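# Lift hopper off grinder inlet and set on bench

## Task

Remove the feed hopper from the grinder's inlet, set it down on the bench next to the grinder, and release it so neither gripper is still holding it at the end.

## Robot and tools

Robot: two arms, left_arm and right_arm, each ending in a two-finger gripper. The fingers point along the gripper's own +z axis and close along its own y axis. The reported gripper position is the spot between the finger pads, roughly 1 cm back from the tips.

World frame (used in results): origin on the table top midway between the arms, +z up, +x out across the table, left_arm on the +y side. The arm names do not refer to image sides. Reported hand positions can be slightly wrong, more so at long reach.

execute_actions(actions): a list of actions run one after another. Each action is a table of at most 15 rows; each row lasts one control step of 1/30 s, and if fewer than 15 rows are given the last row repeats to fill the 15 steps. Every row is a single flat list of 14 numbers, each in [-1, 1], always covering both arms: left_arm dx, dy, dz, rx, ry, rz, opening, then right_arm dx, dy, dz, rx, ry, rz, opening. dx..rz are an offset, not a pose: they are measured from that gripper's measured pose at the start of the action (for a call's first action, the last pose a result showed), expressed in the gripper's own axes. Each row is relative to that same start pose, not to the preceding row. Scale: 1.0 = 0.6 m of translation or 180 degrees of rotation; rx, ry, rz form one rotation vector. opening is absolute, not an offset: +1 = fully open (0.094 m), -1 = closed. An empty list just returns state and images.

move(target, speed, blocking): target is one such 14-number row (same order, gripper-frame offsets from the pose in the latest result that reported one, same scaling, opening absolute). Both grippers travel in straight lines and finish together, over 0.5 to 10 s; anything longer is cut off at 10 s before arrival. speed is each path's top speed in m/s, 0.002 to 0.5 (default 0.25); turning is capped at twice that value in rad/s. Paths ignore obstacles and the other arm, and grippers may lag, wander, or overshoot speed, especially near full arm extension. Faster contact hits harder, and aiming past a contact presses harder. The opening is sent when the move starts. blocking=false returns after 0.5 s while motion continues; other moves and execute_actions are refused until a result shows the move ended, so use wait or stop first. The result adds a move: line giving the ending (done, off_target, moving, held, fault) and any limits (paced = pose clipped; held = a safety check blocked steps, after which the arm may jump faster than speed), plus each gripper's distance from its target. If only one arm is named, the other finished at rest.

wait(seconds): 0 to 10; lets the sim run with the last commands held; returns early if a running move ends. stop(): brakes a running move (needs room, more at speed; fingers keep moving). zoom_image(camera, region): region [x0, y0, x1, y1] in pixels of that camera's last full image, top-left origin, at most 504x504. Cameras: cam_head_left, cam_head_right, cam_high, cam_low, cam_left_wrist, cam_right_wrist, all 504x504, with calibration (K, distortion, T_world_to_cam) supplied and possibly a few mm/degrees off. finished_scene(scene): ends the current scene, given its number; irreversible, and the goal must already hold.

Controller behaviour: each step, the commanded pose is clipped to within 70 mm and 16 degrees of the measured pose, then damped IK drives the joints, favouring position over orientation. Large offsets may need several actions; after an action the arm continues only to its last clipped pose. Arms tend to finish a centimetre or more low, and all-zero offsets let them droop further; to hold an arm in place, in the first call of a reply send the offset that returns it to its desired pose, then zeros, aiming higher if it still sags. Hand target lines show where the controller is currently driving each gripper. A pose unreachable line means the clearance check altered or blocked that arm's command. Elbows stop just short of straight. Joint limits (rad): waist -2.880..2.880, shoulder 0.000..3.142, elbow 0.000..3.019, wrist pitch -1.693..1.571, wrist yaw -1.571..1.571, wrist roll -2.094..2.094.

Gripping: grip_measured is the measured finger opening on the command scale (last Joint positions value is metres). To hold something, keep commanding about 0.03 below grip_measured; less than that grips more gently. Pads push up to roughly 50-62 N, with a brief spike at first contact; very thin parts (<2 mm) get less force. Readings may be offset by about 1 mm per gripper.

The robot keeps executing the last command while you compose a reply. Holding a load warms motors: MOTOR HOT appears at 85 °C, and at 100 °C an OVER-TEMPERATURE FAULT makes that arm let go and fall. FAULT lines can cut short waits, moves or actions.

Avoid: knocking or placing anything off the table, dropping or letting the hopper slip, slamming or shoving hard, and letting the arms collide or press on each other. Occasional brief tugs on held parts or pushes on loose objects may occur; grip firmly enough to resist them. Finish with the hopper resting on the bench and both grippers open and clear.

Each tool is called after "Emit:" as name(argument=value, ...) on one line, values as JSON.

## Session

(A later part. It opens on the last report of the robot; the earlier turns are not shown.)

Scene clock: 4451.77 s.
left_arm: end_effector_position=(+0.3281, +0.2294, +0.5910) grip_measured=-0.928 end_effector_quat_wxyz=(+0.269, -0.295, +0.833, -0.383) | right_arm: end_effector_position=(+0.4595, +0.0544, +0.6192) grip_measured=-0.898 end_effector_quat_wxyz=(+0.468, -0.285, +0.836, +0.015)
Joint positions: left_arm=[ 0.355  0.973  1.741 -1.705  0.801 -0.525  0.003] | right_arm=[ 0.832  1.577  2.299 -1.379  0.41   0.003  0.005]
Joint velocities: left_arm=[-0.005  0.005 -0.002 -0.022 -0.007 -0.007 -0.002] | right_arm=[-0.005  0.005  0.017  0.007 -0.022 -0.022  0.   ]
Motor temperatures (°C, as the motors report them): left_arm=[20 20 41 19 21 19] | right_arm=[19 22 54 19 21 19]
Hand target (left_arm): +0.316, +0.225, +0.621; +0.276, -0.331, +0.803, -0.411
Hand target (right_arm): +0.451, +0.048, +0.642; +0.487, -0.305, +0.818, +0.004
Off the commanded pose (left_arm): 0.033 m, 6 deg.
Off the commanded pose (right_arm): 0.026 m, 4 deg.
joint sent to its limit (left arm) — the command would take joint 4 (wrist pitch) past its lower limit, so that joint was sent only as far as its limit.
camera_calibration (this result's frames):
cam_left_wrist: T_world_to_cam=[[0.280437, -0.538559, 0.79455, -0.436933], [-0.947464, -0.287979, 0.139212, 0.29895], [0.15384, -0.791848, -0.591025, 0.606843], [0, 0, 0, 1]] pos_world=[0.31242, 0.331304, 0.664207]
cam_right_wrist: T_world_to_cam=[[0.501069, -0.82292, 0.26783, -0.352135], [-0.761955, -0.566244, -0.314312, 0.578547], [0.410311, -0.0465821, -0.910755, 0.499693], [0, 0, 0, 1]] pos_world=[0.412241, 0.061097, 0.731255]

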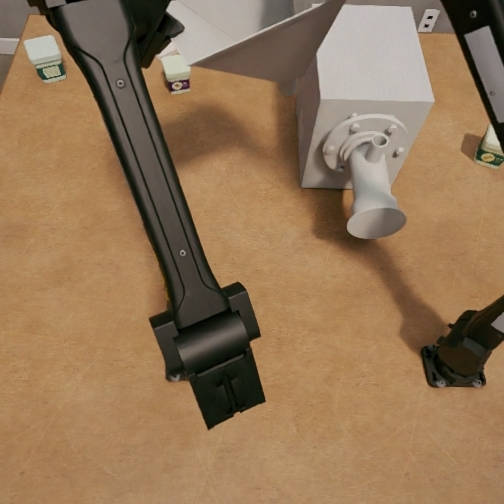

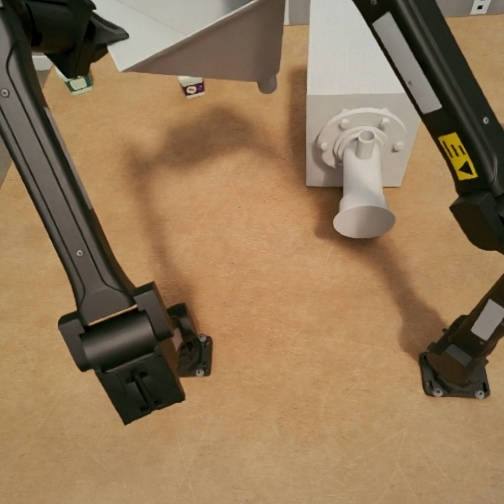

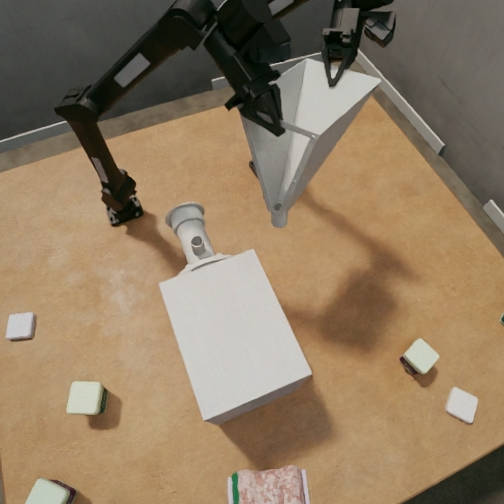

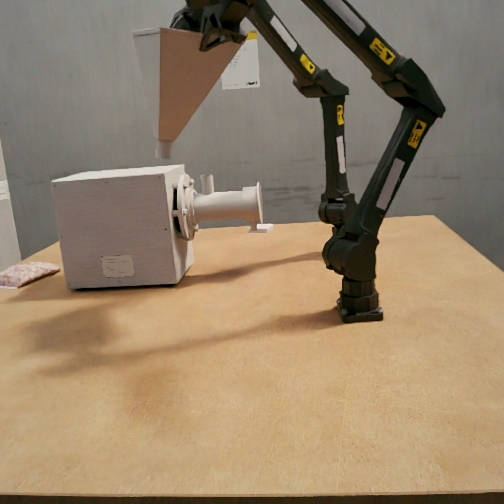

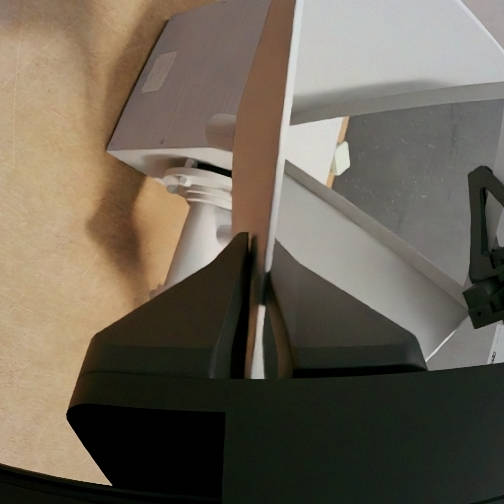

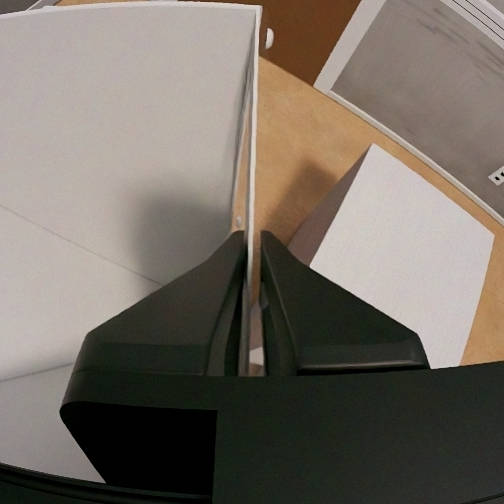

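Emit:
execute_actions(actions=[[[0.01,-0.0104,-0.0189,0.025,0.0,-0.012,-1.0,0.0045,0.0,-0.0152,0.006,-0.02,-0.007,-1.0]],[[0.01,-0.0104,-0.0189,0.025,0.0,-0.012,-1.0,0.0045,0.0,-0.0152,0.006,-0.02,-0.007,-1.0]]])

Scene clock: 4474.70 s.
left_arm: end_effector_position=(+0.3318, +0.2384, +0.5507) grip_measured=-0.939 end_effector_quat_wxyz=(+0.264, -0.249, +0.842, -0.400) | right_arm: end_effector_position=(+0.4527, +0.0588, +0.5839) grip_measured=-0.914 end_effector_quat_wxyz=(+0.479, -0.260, +0.838, +0.023)
Joint positions: left_arm=[ 0.426  0.955  1.599 -1.705  0.903 -0.324  0.003] | right_arm=[ 0.857  1.48   2.053 -1.214  0.447  0.059  0.004]
Joint velocities: left_arm=[-0.005 -0.005  0.002 -0.022 -0.051 -0.022  0.001] | right_arm=[-0.005  0.015 -0.007 -0.012  0.081  0.037  0.   ]
Motor temperatures (°C, as the motors report them): left_arm=[20 20 40 19 23 20] | right_arm=[19 23 52 19 21 20]
Hand target (left_arm): +0.320, +0.230, +0.580; +0.273, -0.272, +0.817, -0.429
Hand target (right_arm): +0.448, +0.052, +0.606; +0.503, -0.274, +0.820, +0.015
Off the commanded pose (left_arm): 0.033 m, 5 deg.
Off the commanded pose (right_arm): 0.024 m, 4 deg.
joint sent to its limit (left arm) — the command would take joint 4 (wrist pitch) past its lower limit, so that joint was sent only as far as its limit.
camera_calibration (this result's frames):
cam_left_wrist: T_world_to_cam=[[0.20317, -0.561893, 0.801872, -0.373926], [-0.97446, -0.196041, 0.109527, 0.314021], [0.0956572, -0.803645, -0.587371, 0.609635], [0, 0, 0, 1]] pos_world=[0.323655, 0.341385, 0.623529]
cam_right_wrist: T_world_to_cam=[[0.467932, -0.851161, 0.237833, -0.301458], [-0.77773, -0.524409, -0.346599, 0.588257], [0.419734, -0.022785, -0.907361, 0.462897], [0, 0, 0, 1]] pos_world=[0.404273, 0.0624452, 0.6956]

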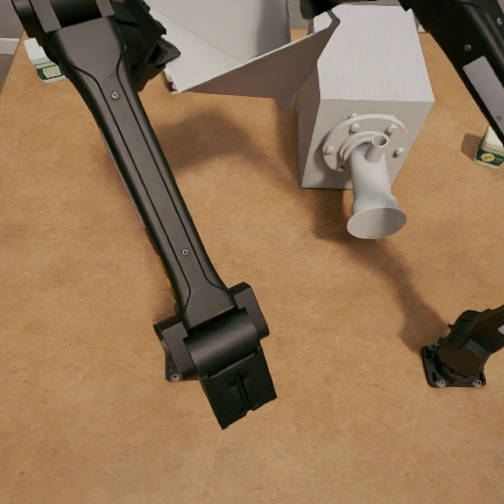

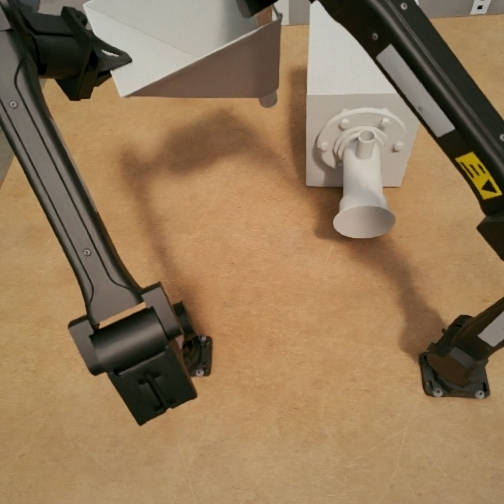

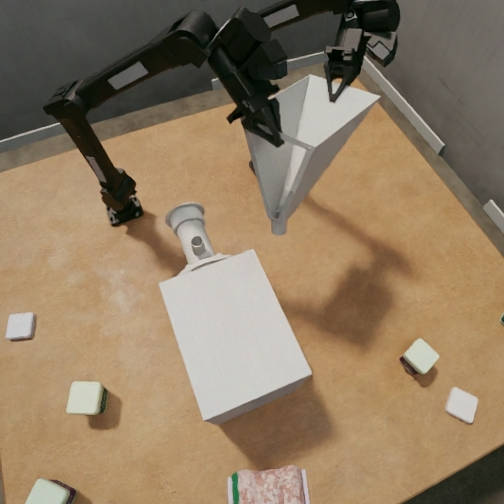

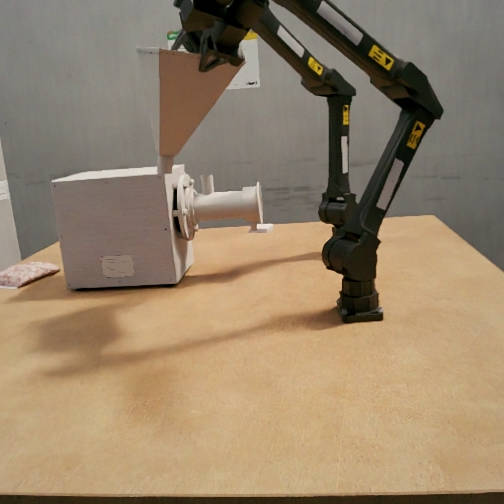

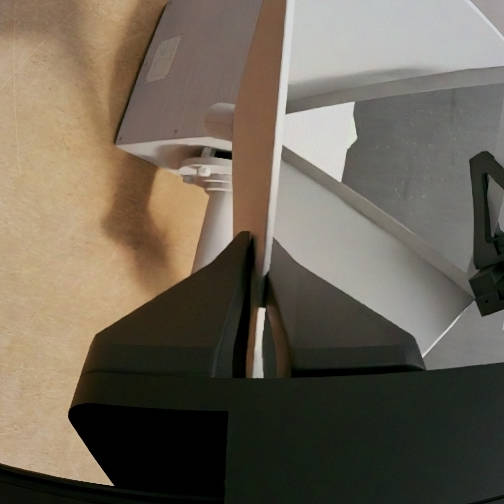

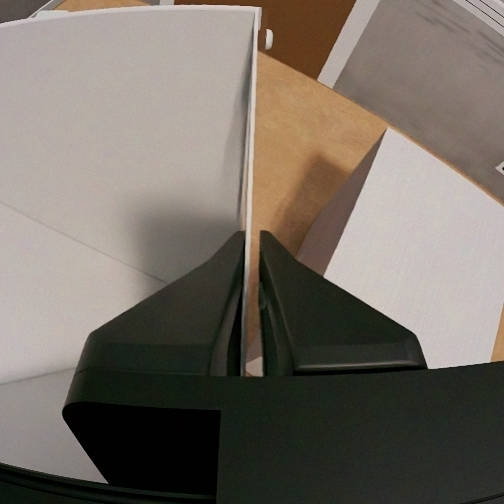

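Emit:
execute_actions(actions=[[[0.0211,-0.0099,-0.0102,0.02,0.0,-0.01,-1.0,0.0122,-0.0052,-0.0073,0.004,-0.014,-0.005,-1.0]],[[0.0211,-0.0099,-0.0102,0.02,0.0,-0.01,-1.0,0.0122,-0.0052,-0.0073,0.004,-0.014,-0.005,-1.0]],[[0.0211,-0.0099,-0.0102,0.02,0.0,-0.01,-1.0,0.0122,-0.0052,-0.0073,0.004,-0.014,-0.005,-1.0]]])

Scene clock: 4501.23 s.
left_arm: end_effector_position=(+0.3218, +0.2364, +0.4658) grip_measured=-0.961 end_effector_quat_wxyz=(+0.228, -0.217, +0.856, -0.411) | right_arm: end_effector_position=(+0.4397, +0.0549, +0.5010) grip_measured=-0.917 end_effector_quat_wxyz=(+0.459, -0.255, +0.851, +0.016)
Joint positions: left_arm=[ 0.455  0.898  1.339 -1.697  0.942 -0.127  0.002] | right_arm=[ 0.875  1.376  1.732 -1.059  0.463  0.107  0.004]
Joint velocities: left_arm=[ 0.005 -0.005  0.012 -0.002  0.022 -0.081  0.   ] | right_arm=[ 0.005  0.005  0.002 -0.007  0.007 -0.051 -0.   ]
Motor temperatures (°C, as the motors report them): left_arm=[20 20 39 19 29 20] | right_arm=[19 23 50 19 21 20]
Hand target (left_arm): +0.313, +0.229, +0.498; +0.246, -0.230, +0.835, -0.435
Hand target (right_arm): +0.439, +0.049, +0.526; +0.485, -0.257, +0.836, +0.015
Off the commanded pose (left_arm): 0.035 m, 4 deg.
Off the commanded pose (right_arm): 0.026 m, 4 deg.
joint sent to its limit (left arm) — the command would take joint 4 (wrist pitch) past its lower limit, so that joint was sent only as far as its limit.
camera_calibration (this result's frames):
cam_left_wrist: T_world_to_cam=[[0.178988, -0.57371, 0.799262, -0.293203], [-0.983846, -0.101822, 0.147236, 0.276352], [-0.00308772, -0.812705, -0.582668, 0.590834], [0, 0, 0, 1]] pos_world=[0.326192, 0.340099, 0.537917]
cam_right_wrist: T_world_to_cam=[[0.46058, -0.856818, 0.231795, -0.272414], [-0.802948, -0.513497, -0.302647, 0.535811], [0.378339, -0.046726, -0.924487, 0.4211], [0, 0, 0, 1]] pos_world=[0.396378, 0.0614049, 0.614607]

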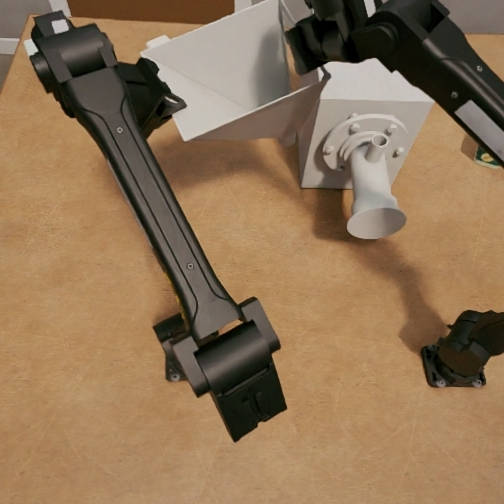

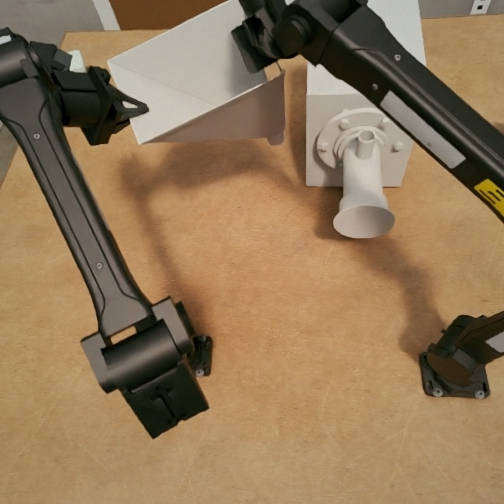

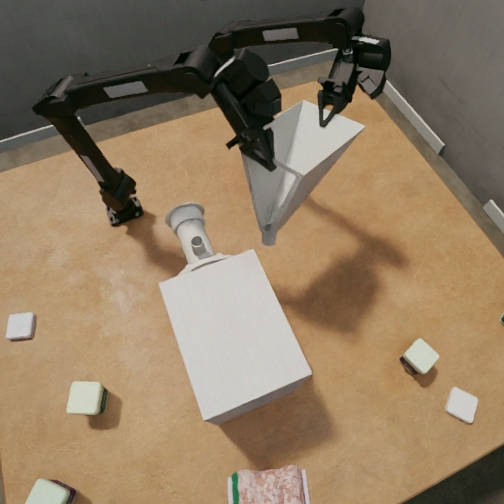

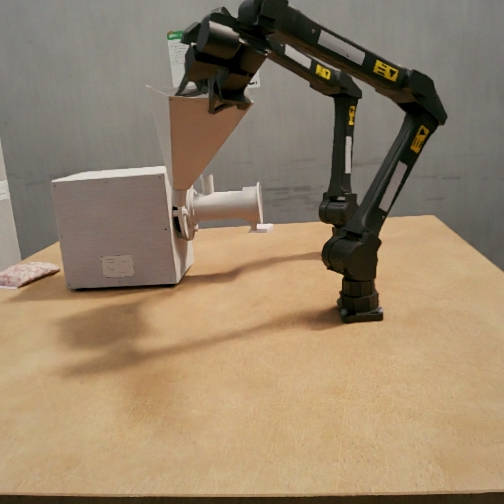

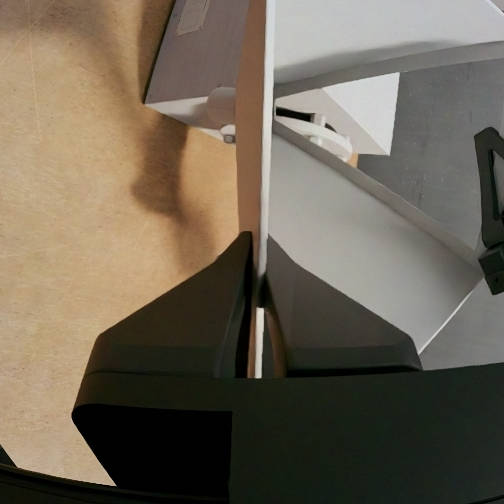

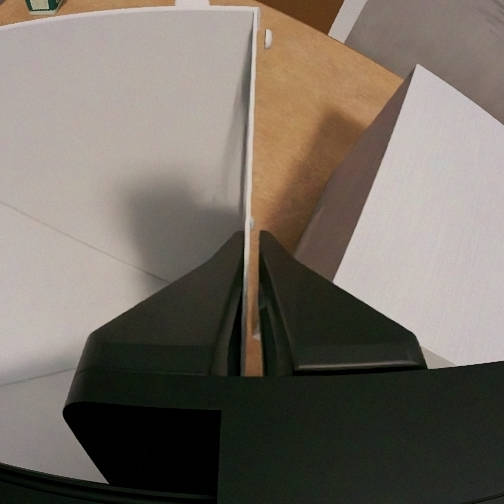

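Emit:
execute_actions(actions=[[[0.0025,-0.0094,-0.0084,0.02,0.0,-0.01,-1.0,-0.0037,-0.0037,0.0064,0.005,-0.017,-0.006,-1.0]],[[0.0025,-0.0094,-0.0084,0.02,0.0,-0.01,-1.0,-0.0037,-0.0037,0.0064,0.005,-0.017,-0.006,-1.0]],[[0.0025,-0.0094,-0.0084,0.02,0.0,-0.01,-1.0,-0.0037,-0.0037,0.0064,0.005,-0.017,-0.006,-1.0]]])

Scene clock: 4526.57 s.
left_arm: end_effector_position=(+0.3174, +0.2438, +0.3953) grip_measured=-0.967 end_effector_quat_wxyz=(+0.197, -0.207, +0.860, -0.424) | right_arm: end_effector_position=(+0.4397, +0.0652, +0.4338) grip_measured=-0.917 end_effector_quat_wxyz=(+0.453, -0.269, +0.850, +0.011)
Joint positions: left_arm=[ 0.502  0.9    1.154 -1.692  0.966  0.038  0.002] | right_arm=[ 0.886  1.356  1.538 -0.902  0.463  0.092  0.004]
Joint velocities: left_arm=[ 0.005  0.005 -0.012  0.002 -0.022 -0.007  0.   ] | right_arm=[-0.005  0.015 -0.012  0.002  0.007 -0.007 -0.   ]
Motor temperatures (°C, as the motors report them): left_arm=[20 20 39 19 32 20] | right_arm=[19 23 50 19 21 20]
Hand target (left_arm): +0.316, +0.240, +0.424; +0.215, -0.217, +0.842, -0.445
Hand target (right_arm): +0.445, +0.062, +0.456; +0.479, -0.267, +0.836, +0.008
Off the commanded pose (left_arm): 0.031 m, 4 deg.
Off the commanded pose (right_arm): 0.023 m, 4 deg.
joint sent to its limit (left arm) — the command would take joint 4 (wrist pitch) past its lower limit, so that joint was sent only as far as its limit.
camera_calibration (this result's frames):
cam_left_wrist: T_world_to_cam=[[0.181749, -0.561101, 0.807547, -0.238968], [-0.98099, -0.0466587, 0.188366, 0.252602], [-0.068013, -0.826431, -0.558915, 0.570353], [0, 0, 0, 1]] pos_world=[0.330023, 0.349058, 0.464176]
cam_right_wrist: T_world_to_cam=[[0.479215, -0.841408, 0.249771, -0.265007], [-0.794244, -0.536832, -0.284584, 0.510611], [0.373536, -0.0620022, -0.925541, 0.362997], [0, 0, 0, 1]] pos_world=[0.396952, 0.07364, 0.547471]

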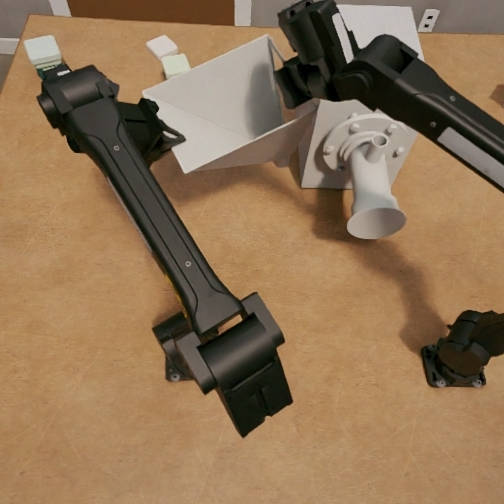

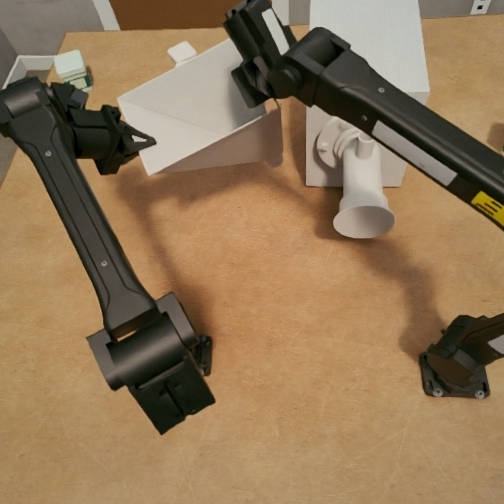

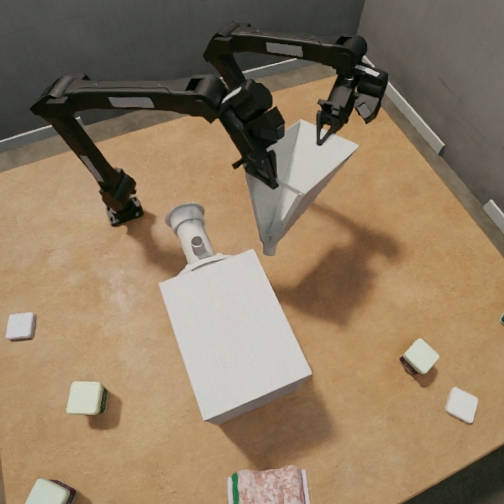

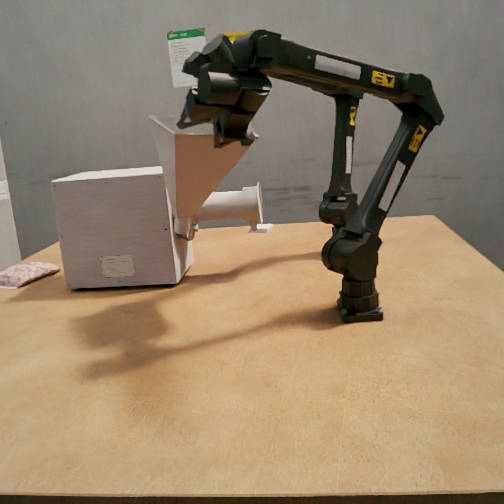

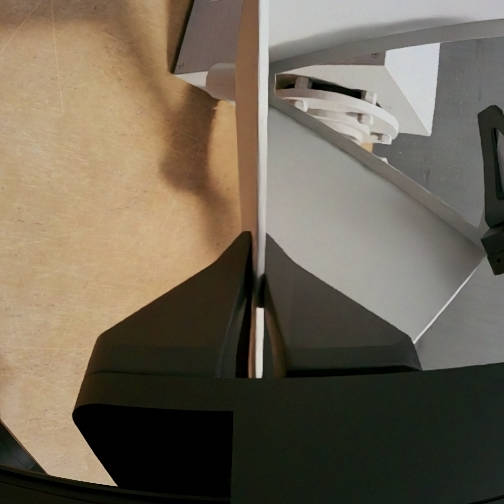

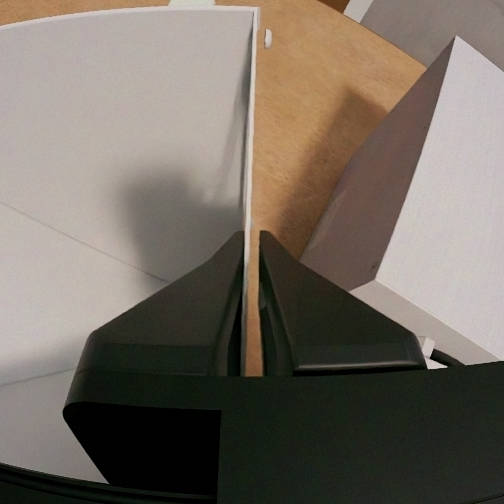

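Emit:
execute_actions(actions=[[[-0.0037,-0.0048,-0.0128,0.02,0.0,-0.01,-1.0,-0.0045,0.0035,0.0103,0.005,-0.018,-0.006,-1.0]],[[-0.0037,-0.0048,-0.0128,0.02,0.0,-0.01,-1.0,-0.0045,0.0035,0.0103,0.005,-0.018,-0.006,-1.0]],[[-0.0037,-0.0048,-0.0128,0.02,0.0,-0.01,-1.0,-0.0045,0.0035,0.0103,0.005,-0.018,-0.006,-1.0]]])

Scene clock: 4549.50 s.
left_arm: end_effector_position=(+0.3061, +0.2603, +0.3301) grip_measured=-0.967 end_effector_quat_wxyz=(+0.183, -0.208, +0.861, -0.427) | right_arm: end_effector_position=(+0.4328, +0.0852, +0.3695) grip_measured=-0.917 end_effector_quat_wxyz=(+0.456, -0.284, +0.843, +0.016)
Joint positions: left_arm=[ 0.59   0.917  0.994 -1.683  0.966  0.211  0.002] | right_arm=[ 0.919  1.362  1.37  -0.721  0.469  0.084  0.004]
Joint velocities: left_arm=[-0.005  0.005 -0.017 -0.002 -0.066 -0.051  0.   ] | right_arm=[-0.005 -0.005  0.002 -0.012  0.022  0.037 -0.   ]
Motor temperatures (°C, as the motors report them): left_arm=[20 20 39 19 35 20] | right_arm=[19 23 50 20 21 20]
Hand target (left_arm): +0.309, +0.259, +0.357; +0.199, -0.222, +0.843, -0.447
Hand target (right_arm): +0.440, +0.083, +0.388; +0.480, -0.282, +0.831, +0.010
Off the commanded pose (left_arm): 0.028 m, 4 deg.
Off the commanded pose (right_arm): 0.020 m, 3 deg.
joint sent to its limit (left arm) — the command would take joint 4 (wrist pitch) past its lower limit, so that joint was sent only as far as its limit.
camera_calibration (this result's frames):
cam_left_wrist: T_world_to_cam=[[0.195763, -0.554362, 0.808925, -0.181494], [-0.976523, -0.0345852, 0.212621, 0.242064], [-0.089892, -0.831557, -0.548117, 0.551244], [0, 0, 0, 1]] pos_world=[0.321463, 0.366149, 0.397493]
cam_right_wrist: T_world_to_cam=[[0.504606, -0.824259, 0.256845, -0.243818], [-0.773081, -0.563827, -0.290595, 0.493015], [0.384341, -0.0519256, -0.92173, 0.300348], [0, 0, 0, 1]] pos_world=[0.388737, 0.0926014, 0.48273]

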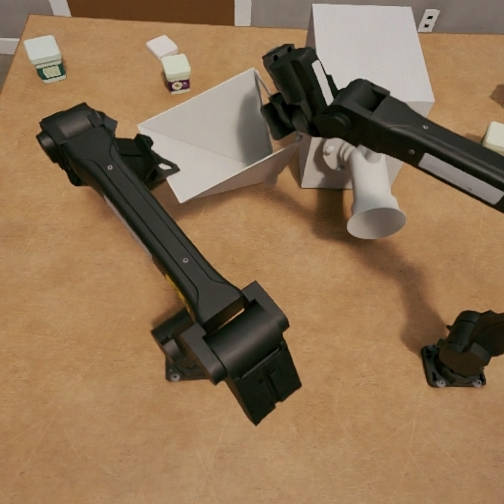

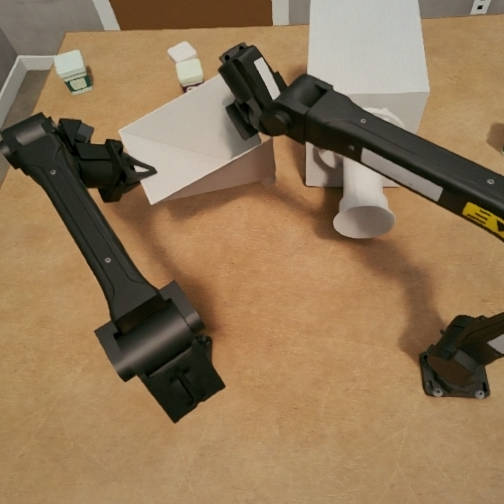

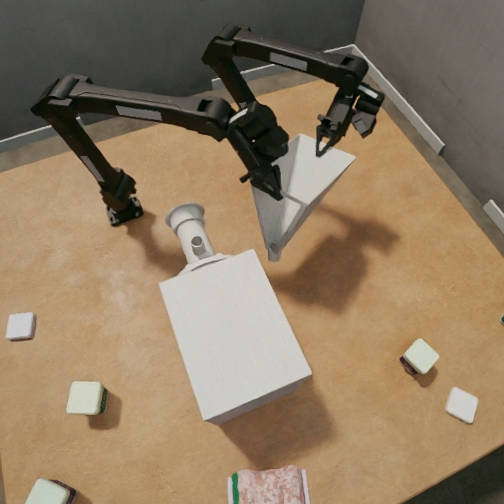

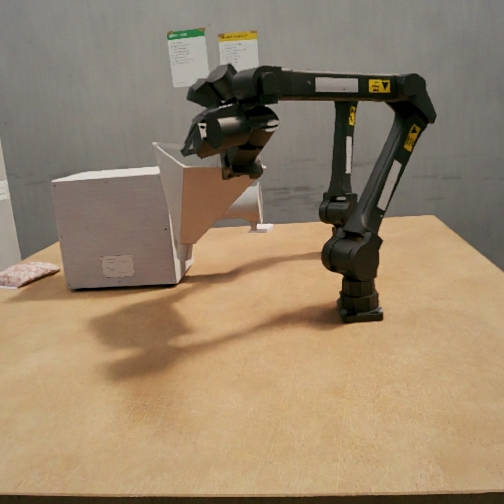

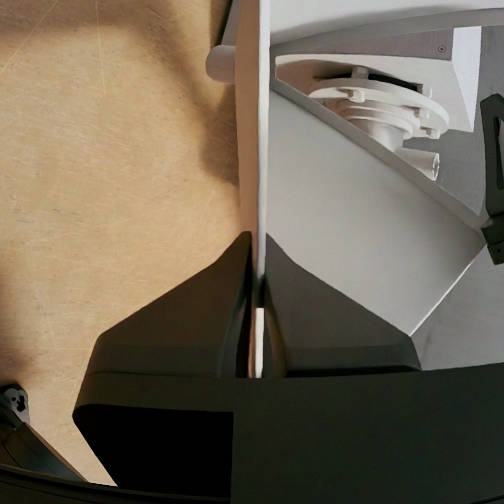

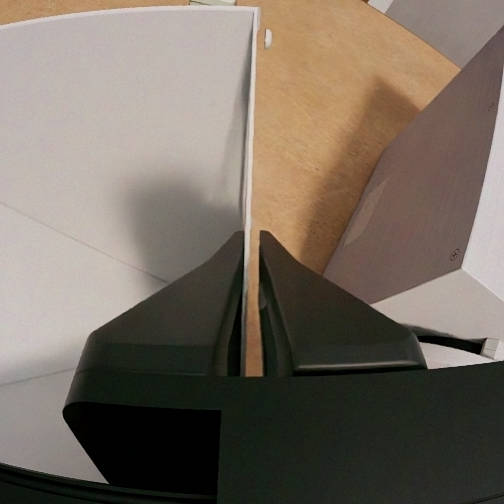

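Emit:
execute_actions(actions=[[[-0.006,-0.006,-0.0128,0.02,0.0,-0.01,-1.0,-0.006,0.002,0.0103,0.005,-0.018,-0.006,-1.0]],[[-0.006,-0.006,-0.0128,0.02,0.0,-0.01,-1.0,-0.006,0.002,0.0103,0.005,-0.018,-0.006,-1.0]]])

Scene clock: 4556.60 s.
left_arm: end_effector_position=(+0.2980, +0.2693, +0.2944) grip_measured=-0.967 end_effector_quat_wxyz=(+0.177, -0.206, +0.862, -0.428) | right_arm: end_effector_position=(+0.4270, +0.0959, +0.3337) grip_measured=-0.917 end_effector_quat_wxyz=(+0.461, -0.290, +0.838, +0.023)
Joint positions: left_arm=[ 0.642  0.94   0.912 -1.676  0.957  0.32   0.002] | right_arm=[ 0.939  1.371  1.279 -0.606  0.471  0.082  0.004]
Joint velocities: left_arm=[ 0.005  0.005 -0.002 -0.012 -0.037 -0.051 -0.   ] | right_arm=[-0.005  0.005  0.002  0.012  0.007  0.022 -0.   ]
Motor temperatures (°C, as the motors report them): left_arm=[20 20 39 19 35 20] | right_arm=[19 23 50 20 21 20]
Hand target (left_arm): +0.302, +0.269, +0.319; +0.191, -0.222, +0.845, -0.447
Hand target (right_arm): +0.435, +0.095, +0.350; +0.484, -0.290, +0.826, +0.016
Off the commanded pose (left_arm): 0.026 m, 4 deg.
Off the commanded pose (right_arm): 0.019 m, 3 deg.
joint sent to its limit (left arm) — the command would take joint 4 (wrist pitch) past its lower limit, so that joint was sent only as far as its limit.
camera_calibration (this result's frames):
cam_left_wrist: T_world_to_cam=[[0.19681, -0.55426, 0.808741, -0.146379], [-0.974941, -0.0233785, 0.221233, 0.235975], [-0.103714, -0.832015, -0.544972, 0.541697], [0, 0, 0, 1]] pos_world=[0.315052, 0.375085, 0.361386]
cam_right_wrist: T_world_to_cam=[[0.517836, -0.816813, 0.25429, -0.228423], [-0.759209, -0.575783, -0.303439, 0.483649], [0.394269, -0.0359278, -0.918293, 0.263243], [0, 0, 0, 1]] pos_world=[0.381688, 0.101356, 0.446577]

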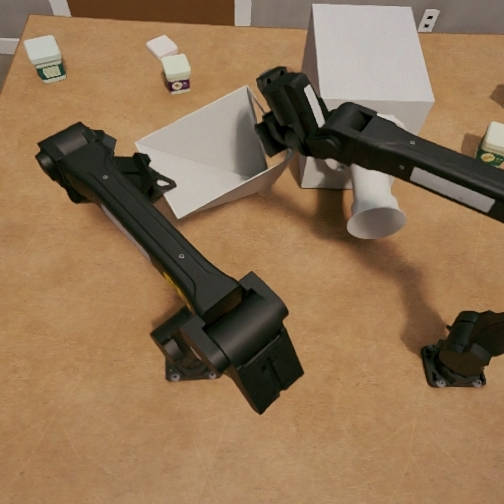

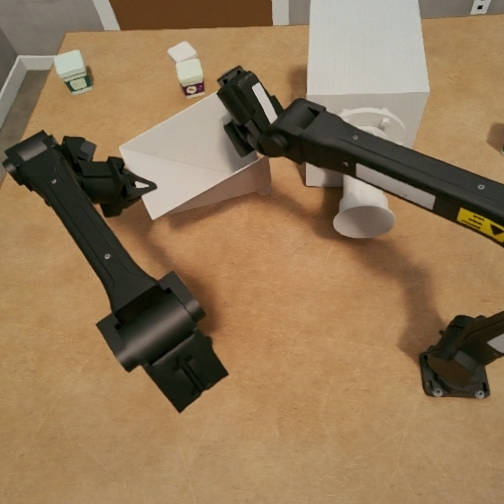

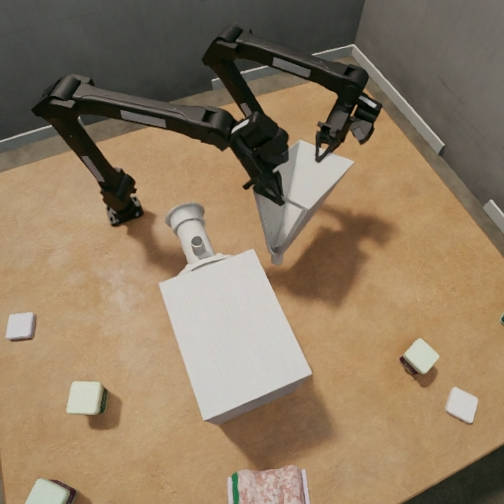

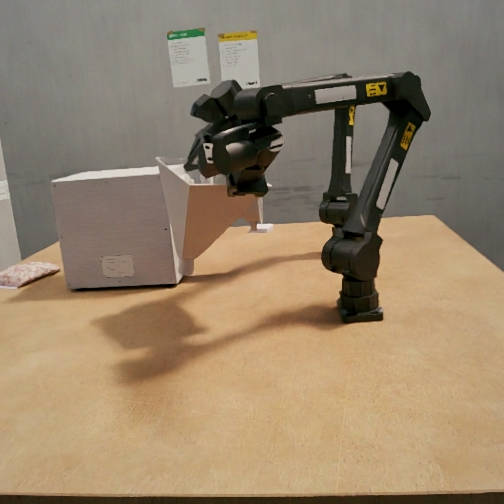

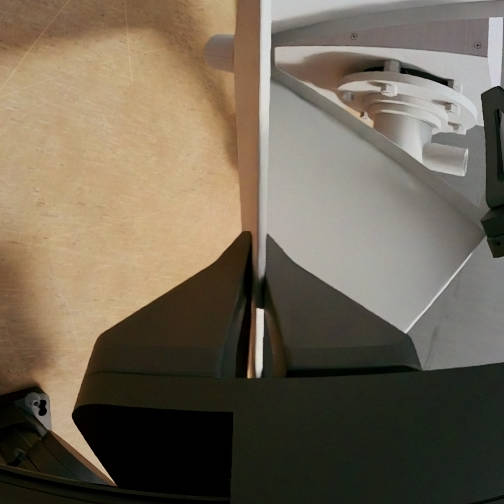

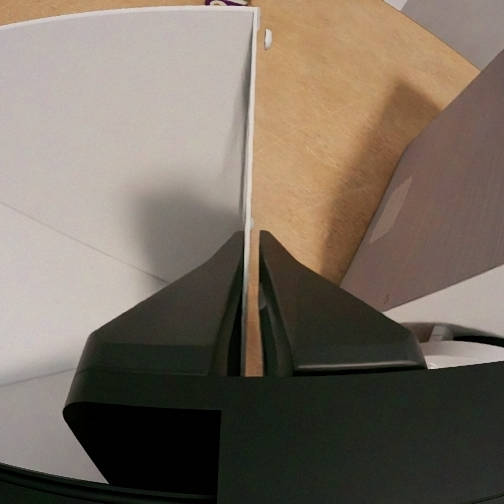

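Emit:
zoom_image(camera="cam_low", region=[120, 150, 300, 330])

Region (120, 150, 300, 330) of cam_low's 504x504 image, scaled by 2.800, with more detail than that image has.

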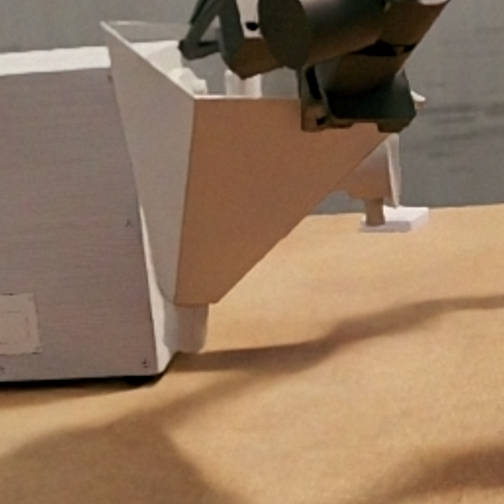

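Emit:
execute_actions(actions=[[[-0.004,-0.006,-0.0128,0.02,0.0,-0.01,-1.0,-0.005,0.0,0.0103,0.005,-0.018,-0.006,-1.0]],[[-0.005,-0.009,-0.015,0.02,0.0,-0.01,-1.0,-0.008,-0.001,0.007,0.005,-0.018,-0.006,-1.0]]])

Scene clock: 4564.50 s.
left_arm: end_effector_position=(+0.2869, +0.2756, +0.2653) grip_measured=-0.967 end_effector_quat_wxyz=(+0.173, -0.204, +0.864, -0.427) | right_arm: end_effector_position=(+0.4188, +0.1041, +0.3044) grip_measured=-0.917 end_effector_quat_wxyz=(+0.469, -0.296, +0.831, +0.033)
Joint positions: left_arm=[ 0.693  0.955  0.844 -1.672  0.941  0.414  0.002] | right_arm=[ 0.959  1.377  1.196 -0.496  0.471  0.077  0.004]
Joint velocities: left_arm=[-0.005 -0.005  0.002 -0.022 -0.022  0.007  0.001] | right_arm=[ 0.005 -0.005 -0.007 -0.007 -0.051 -0.037 -0.   ]
Motor temperatures (°C, as the motors report them): left_arm=[20 20 38 19 36 20] | right_arm=[19 23 50 20 21 20]
Hand target (left_arm): +0.292, +0.277, +0.287; +0.185, -0.221, +0.848, -0.445
Hand target (right_arm): +0.428, +0.103, +0.319; +0.490, -0.297, +0.819, +0.024
Off the commanded pose (left_arm): 0.023 m, 4 deg.
Off the commanded pose (right_arm): 0.017 m, 3 deg.
joint sent to its limit (left arm) — the command would take joint 4 (wrist pitch) past its lower limit, so that joint was sent only as far as its limit.
camera_calibration (this result's frames):
cam_left_wrist: T_world_to_cam=[[0.198277, -0.558054, 0.805768, -0.115736], [-0.973772, -0.0185541, 0.226768, 0.228618], [-0.111599, -0.829597, -0.547096, 0.5321], [0, 0, 0, 1]] pos_world=[0.304951, 0.381084, 0.332523]
cam_right_wrist: T_world_to_cam=[[0.532751, -0.808522, 0.249935, -0.215775], [-0.741566, -0.588309, -0.322447, 0.472968], [0.407745, -0.0135594, -0.912995, 0.230335], [0, 0, 0, 1]] pos_world=[0.371773, 0.106915, 0.416732]

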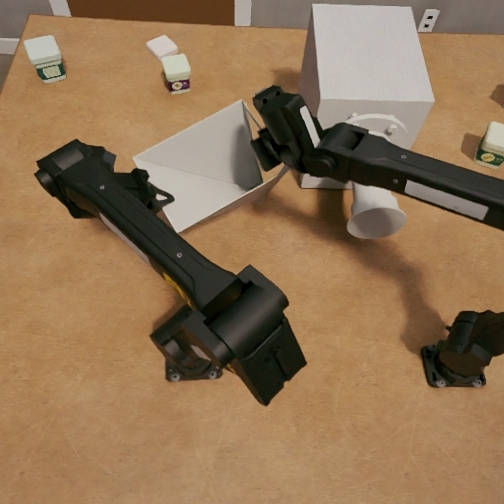

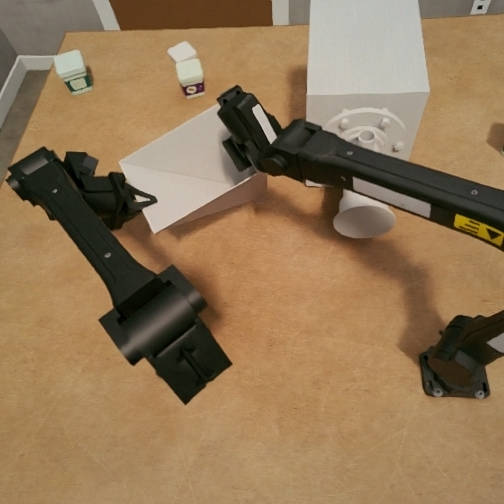

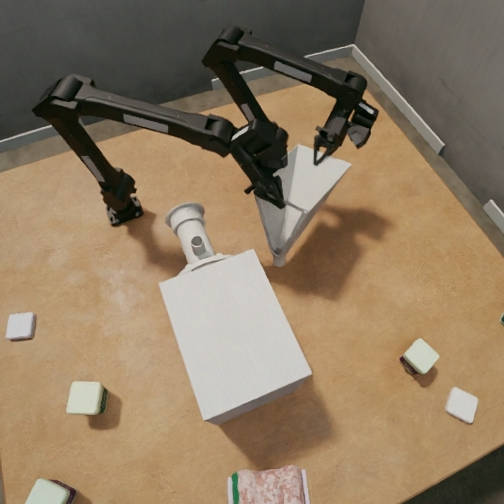

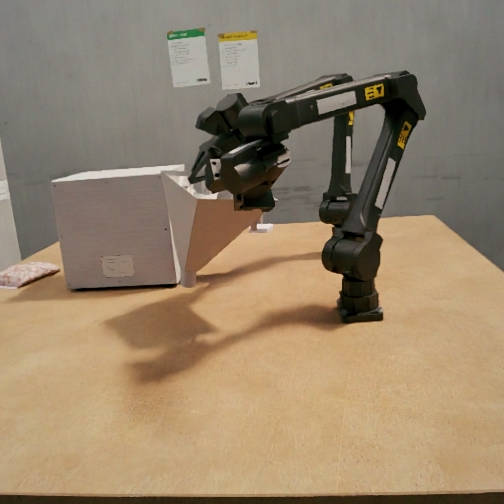

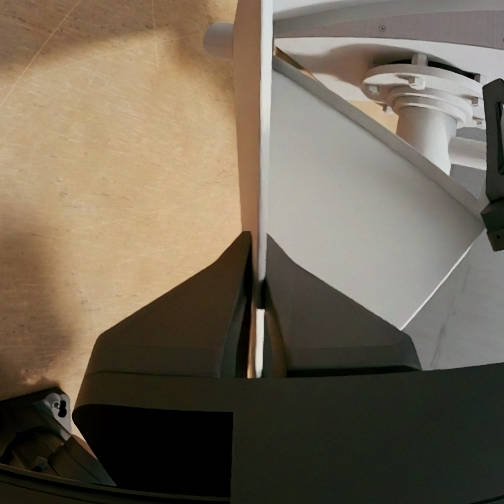

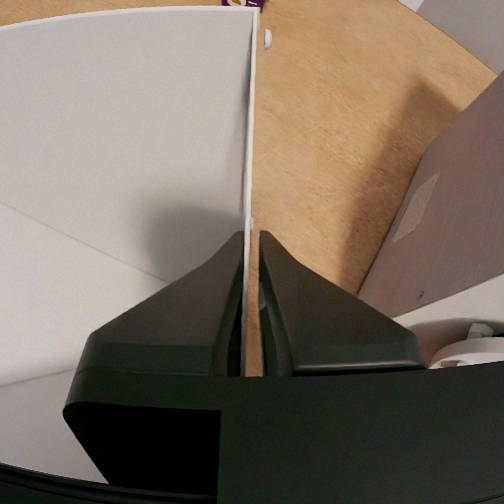

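Emit:
zoom_image(camera="cam_low", region=[120, 150, 300, 330])

Region (120, 150, 300, 330) of cam_low's 504x504 image, scaled by 2.800, with more detail than that image has.

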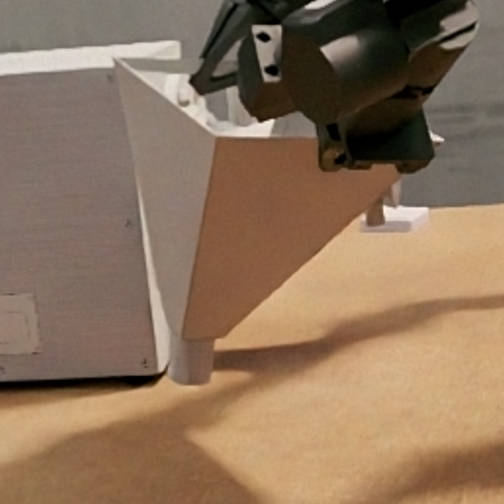

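Emit:
execute_actions(actions=[[[-0.0105,-0.0169,-0.0087,0.02,0.0,-0.01,-1.0,-0.0116,-0.011,0.0062,0.005,-0.016,-0.006,-1.0]],[[-0.0105,-0.0169,-0.0087,0.02,0.0,-0.01,-1.0,-0.0116,-0.011,0.0062,0.005,-0.016,-0.006,-1.0]]])

Scene clock: 4587.13 s.
left_arm: end_effector_position=(+0.2859, +0.2749, +0.2474) grip_measured=-0.967 end_effector_quat_wxyz=(+0.161, -0.192, +0.864, -0.437) | right_arm: end_effector_position=(+0.4178, +0.1041, +0.2891) grip_measured=-0.918 end_effector_quat_wxyz=(+0.476, -0.296, +0.827, +0.039)
Joint positions: left_arm=[ 0.694  0.996  0.813 -1.668  0.94   0.478  0.002] | right_arm=[ 0.959  1.377  1.146 -0.424  0.466  0.07   0.004]
Joint velocities: left_arm=[-0.015 -0.015 -0.017  0.027  0.022  0.037  0.   ] | right_arm=[-0.005 -0.005 -0.017 -0.007 -0.007 -0.007  0.001]
Motor temperatures (°C, as the motors report them): left_arm=[20 20 38 19 36 19] | right_arm=[19 23 50 20 21 20]
Hand target (left_arm): +0.291, +0.276, +0.267; +0.171, -0.209, +0.848, -0.456
Hand target (right_arm): +0.427, +0.103, +0.302; +0.495, -0.299, +0.815, +0.032
Off the commanded pose (left_arm): 0.021 m, 4 deg.
Off the commanded pose (right_arm): 0.016 m, 3 deg.
joint sent to its limit (left arm) — the command would take joint 4 (wrist pitch) past its lower limit, so that joint was sent only as far as its limit.
camera_calibration (this result's frames):
cam_left_wrist: T_world_to_cam=[[0.183427, -0.550511, 0.814428, -0.101459], [-0.972315, 0.0204071, 0.232781, 0.219066], [-0.144769, -0.834579, -0.531527, 0.528653], [0, 0, 0, 1]] pos_world=[0.308144, 0.380878, 0.312629]
cam_right_wrist: T_world_to_cam=[[0.536365, -0.8079, 0.244152, -0.211335], [-0.73306, -0.589311, -0.33961, 0.468776], [0.418253, 0.00317669, -0.908325, 0.209253], [0, 0, 0, 1]] pos_world=[0.369473, 0.104852, 0.400868]

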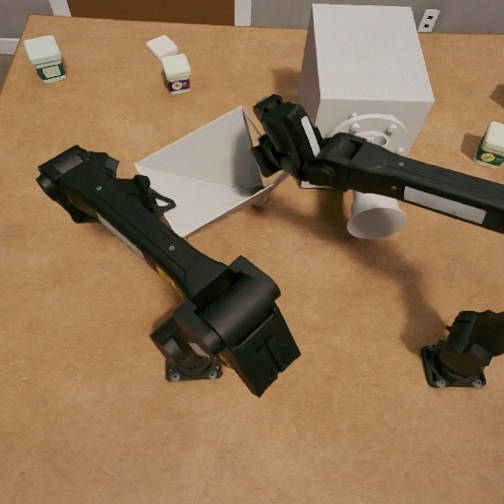

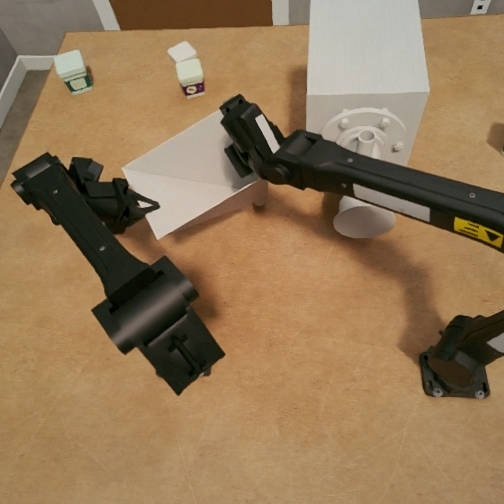

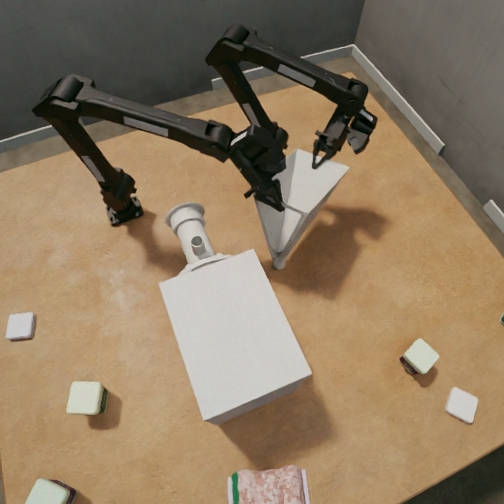

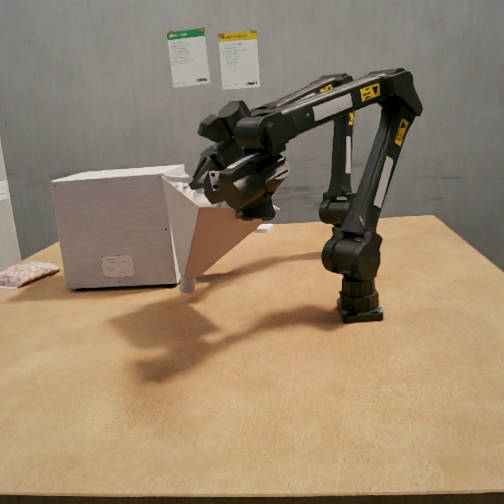

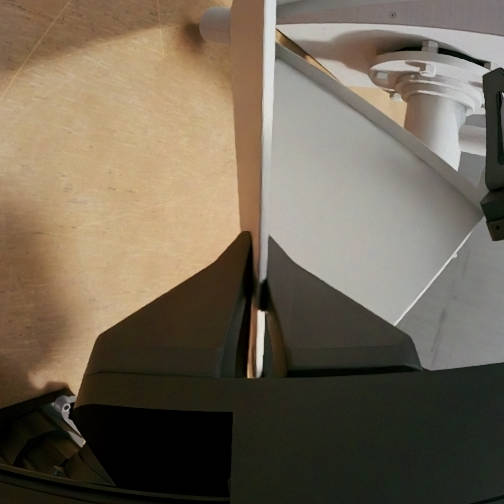

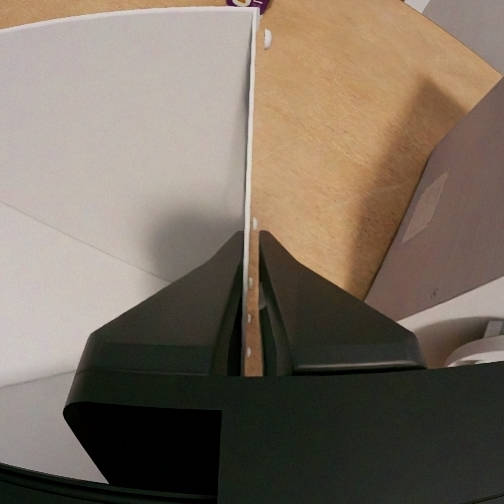

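Emit:
zoom_image(camera="cam_low", region=[120, 150, 300, 330])

Region (120, 150, 300, 330) of cam_low's 504x504 image, scaled by 2.800, with more detail than that image has.

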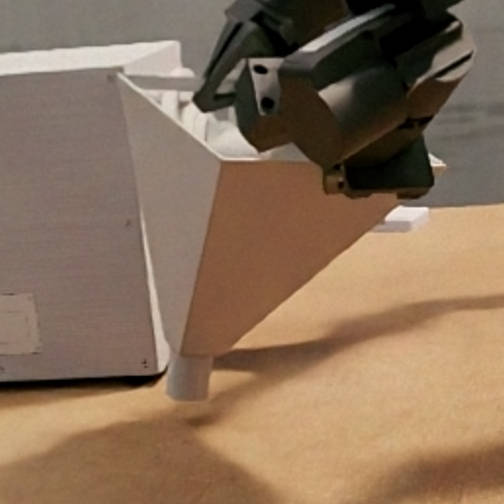

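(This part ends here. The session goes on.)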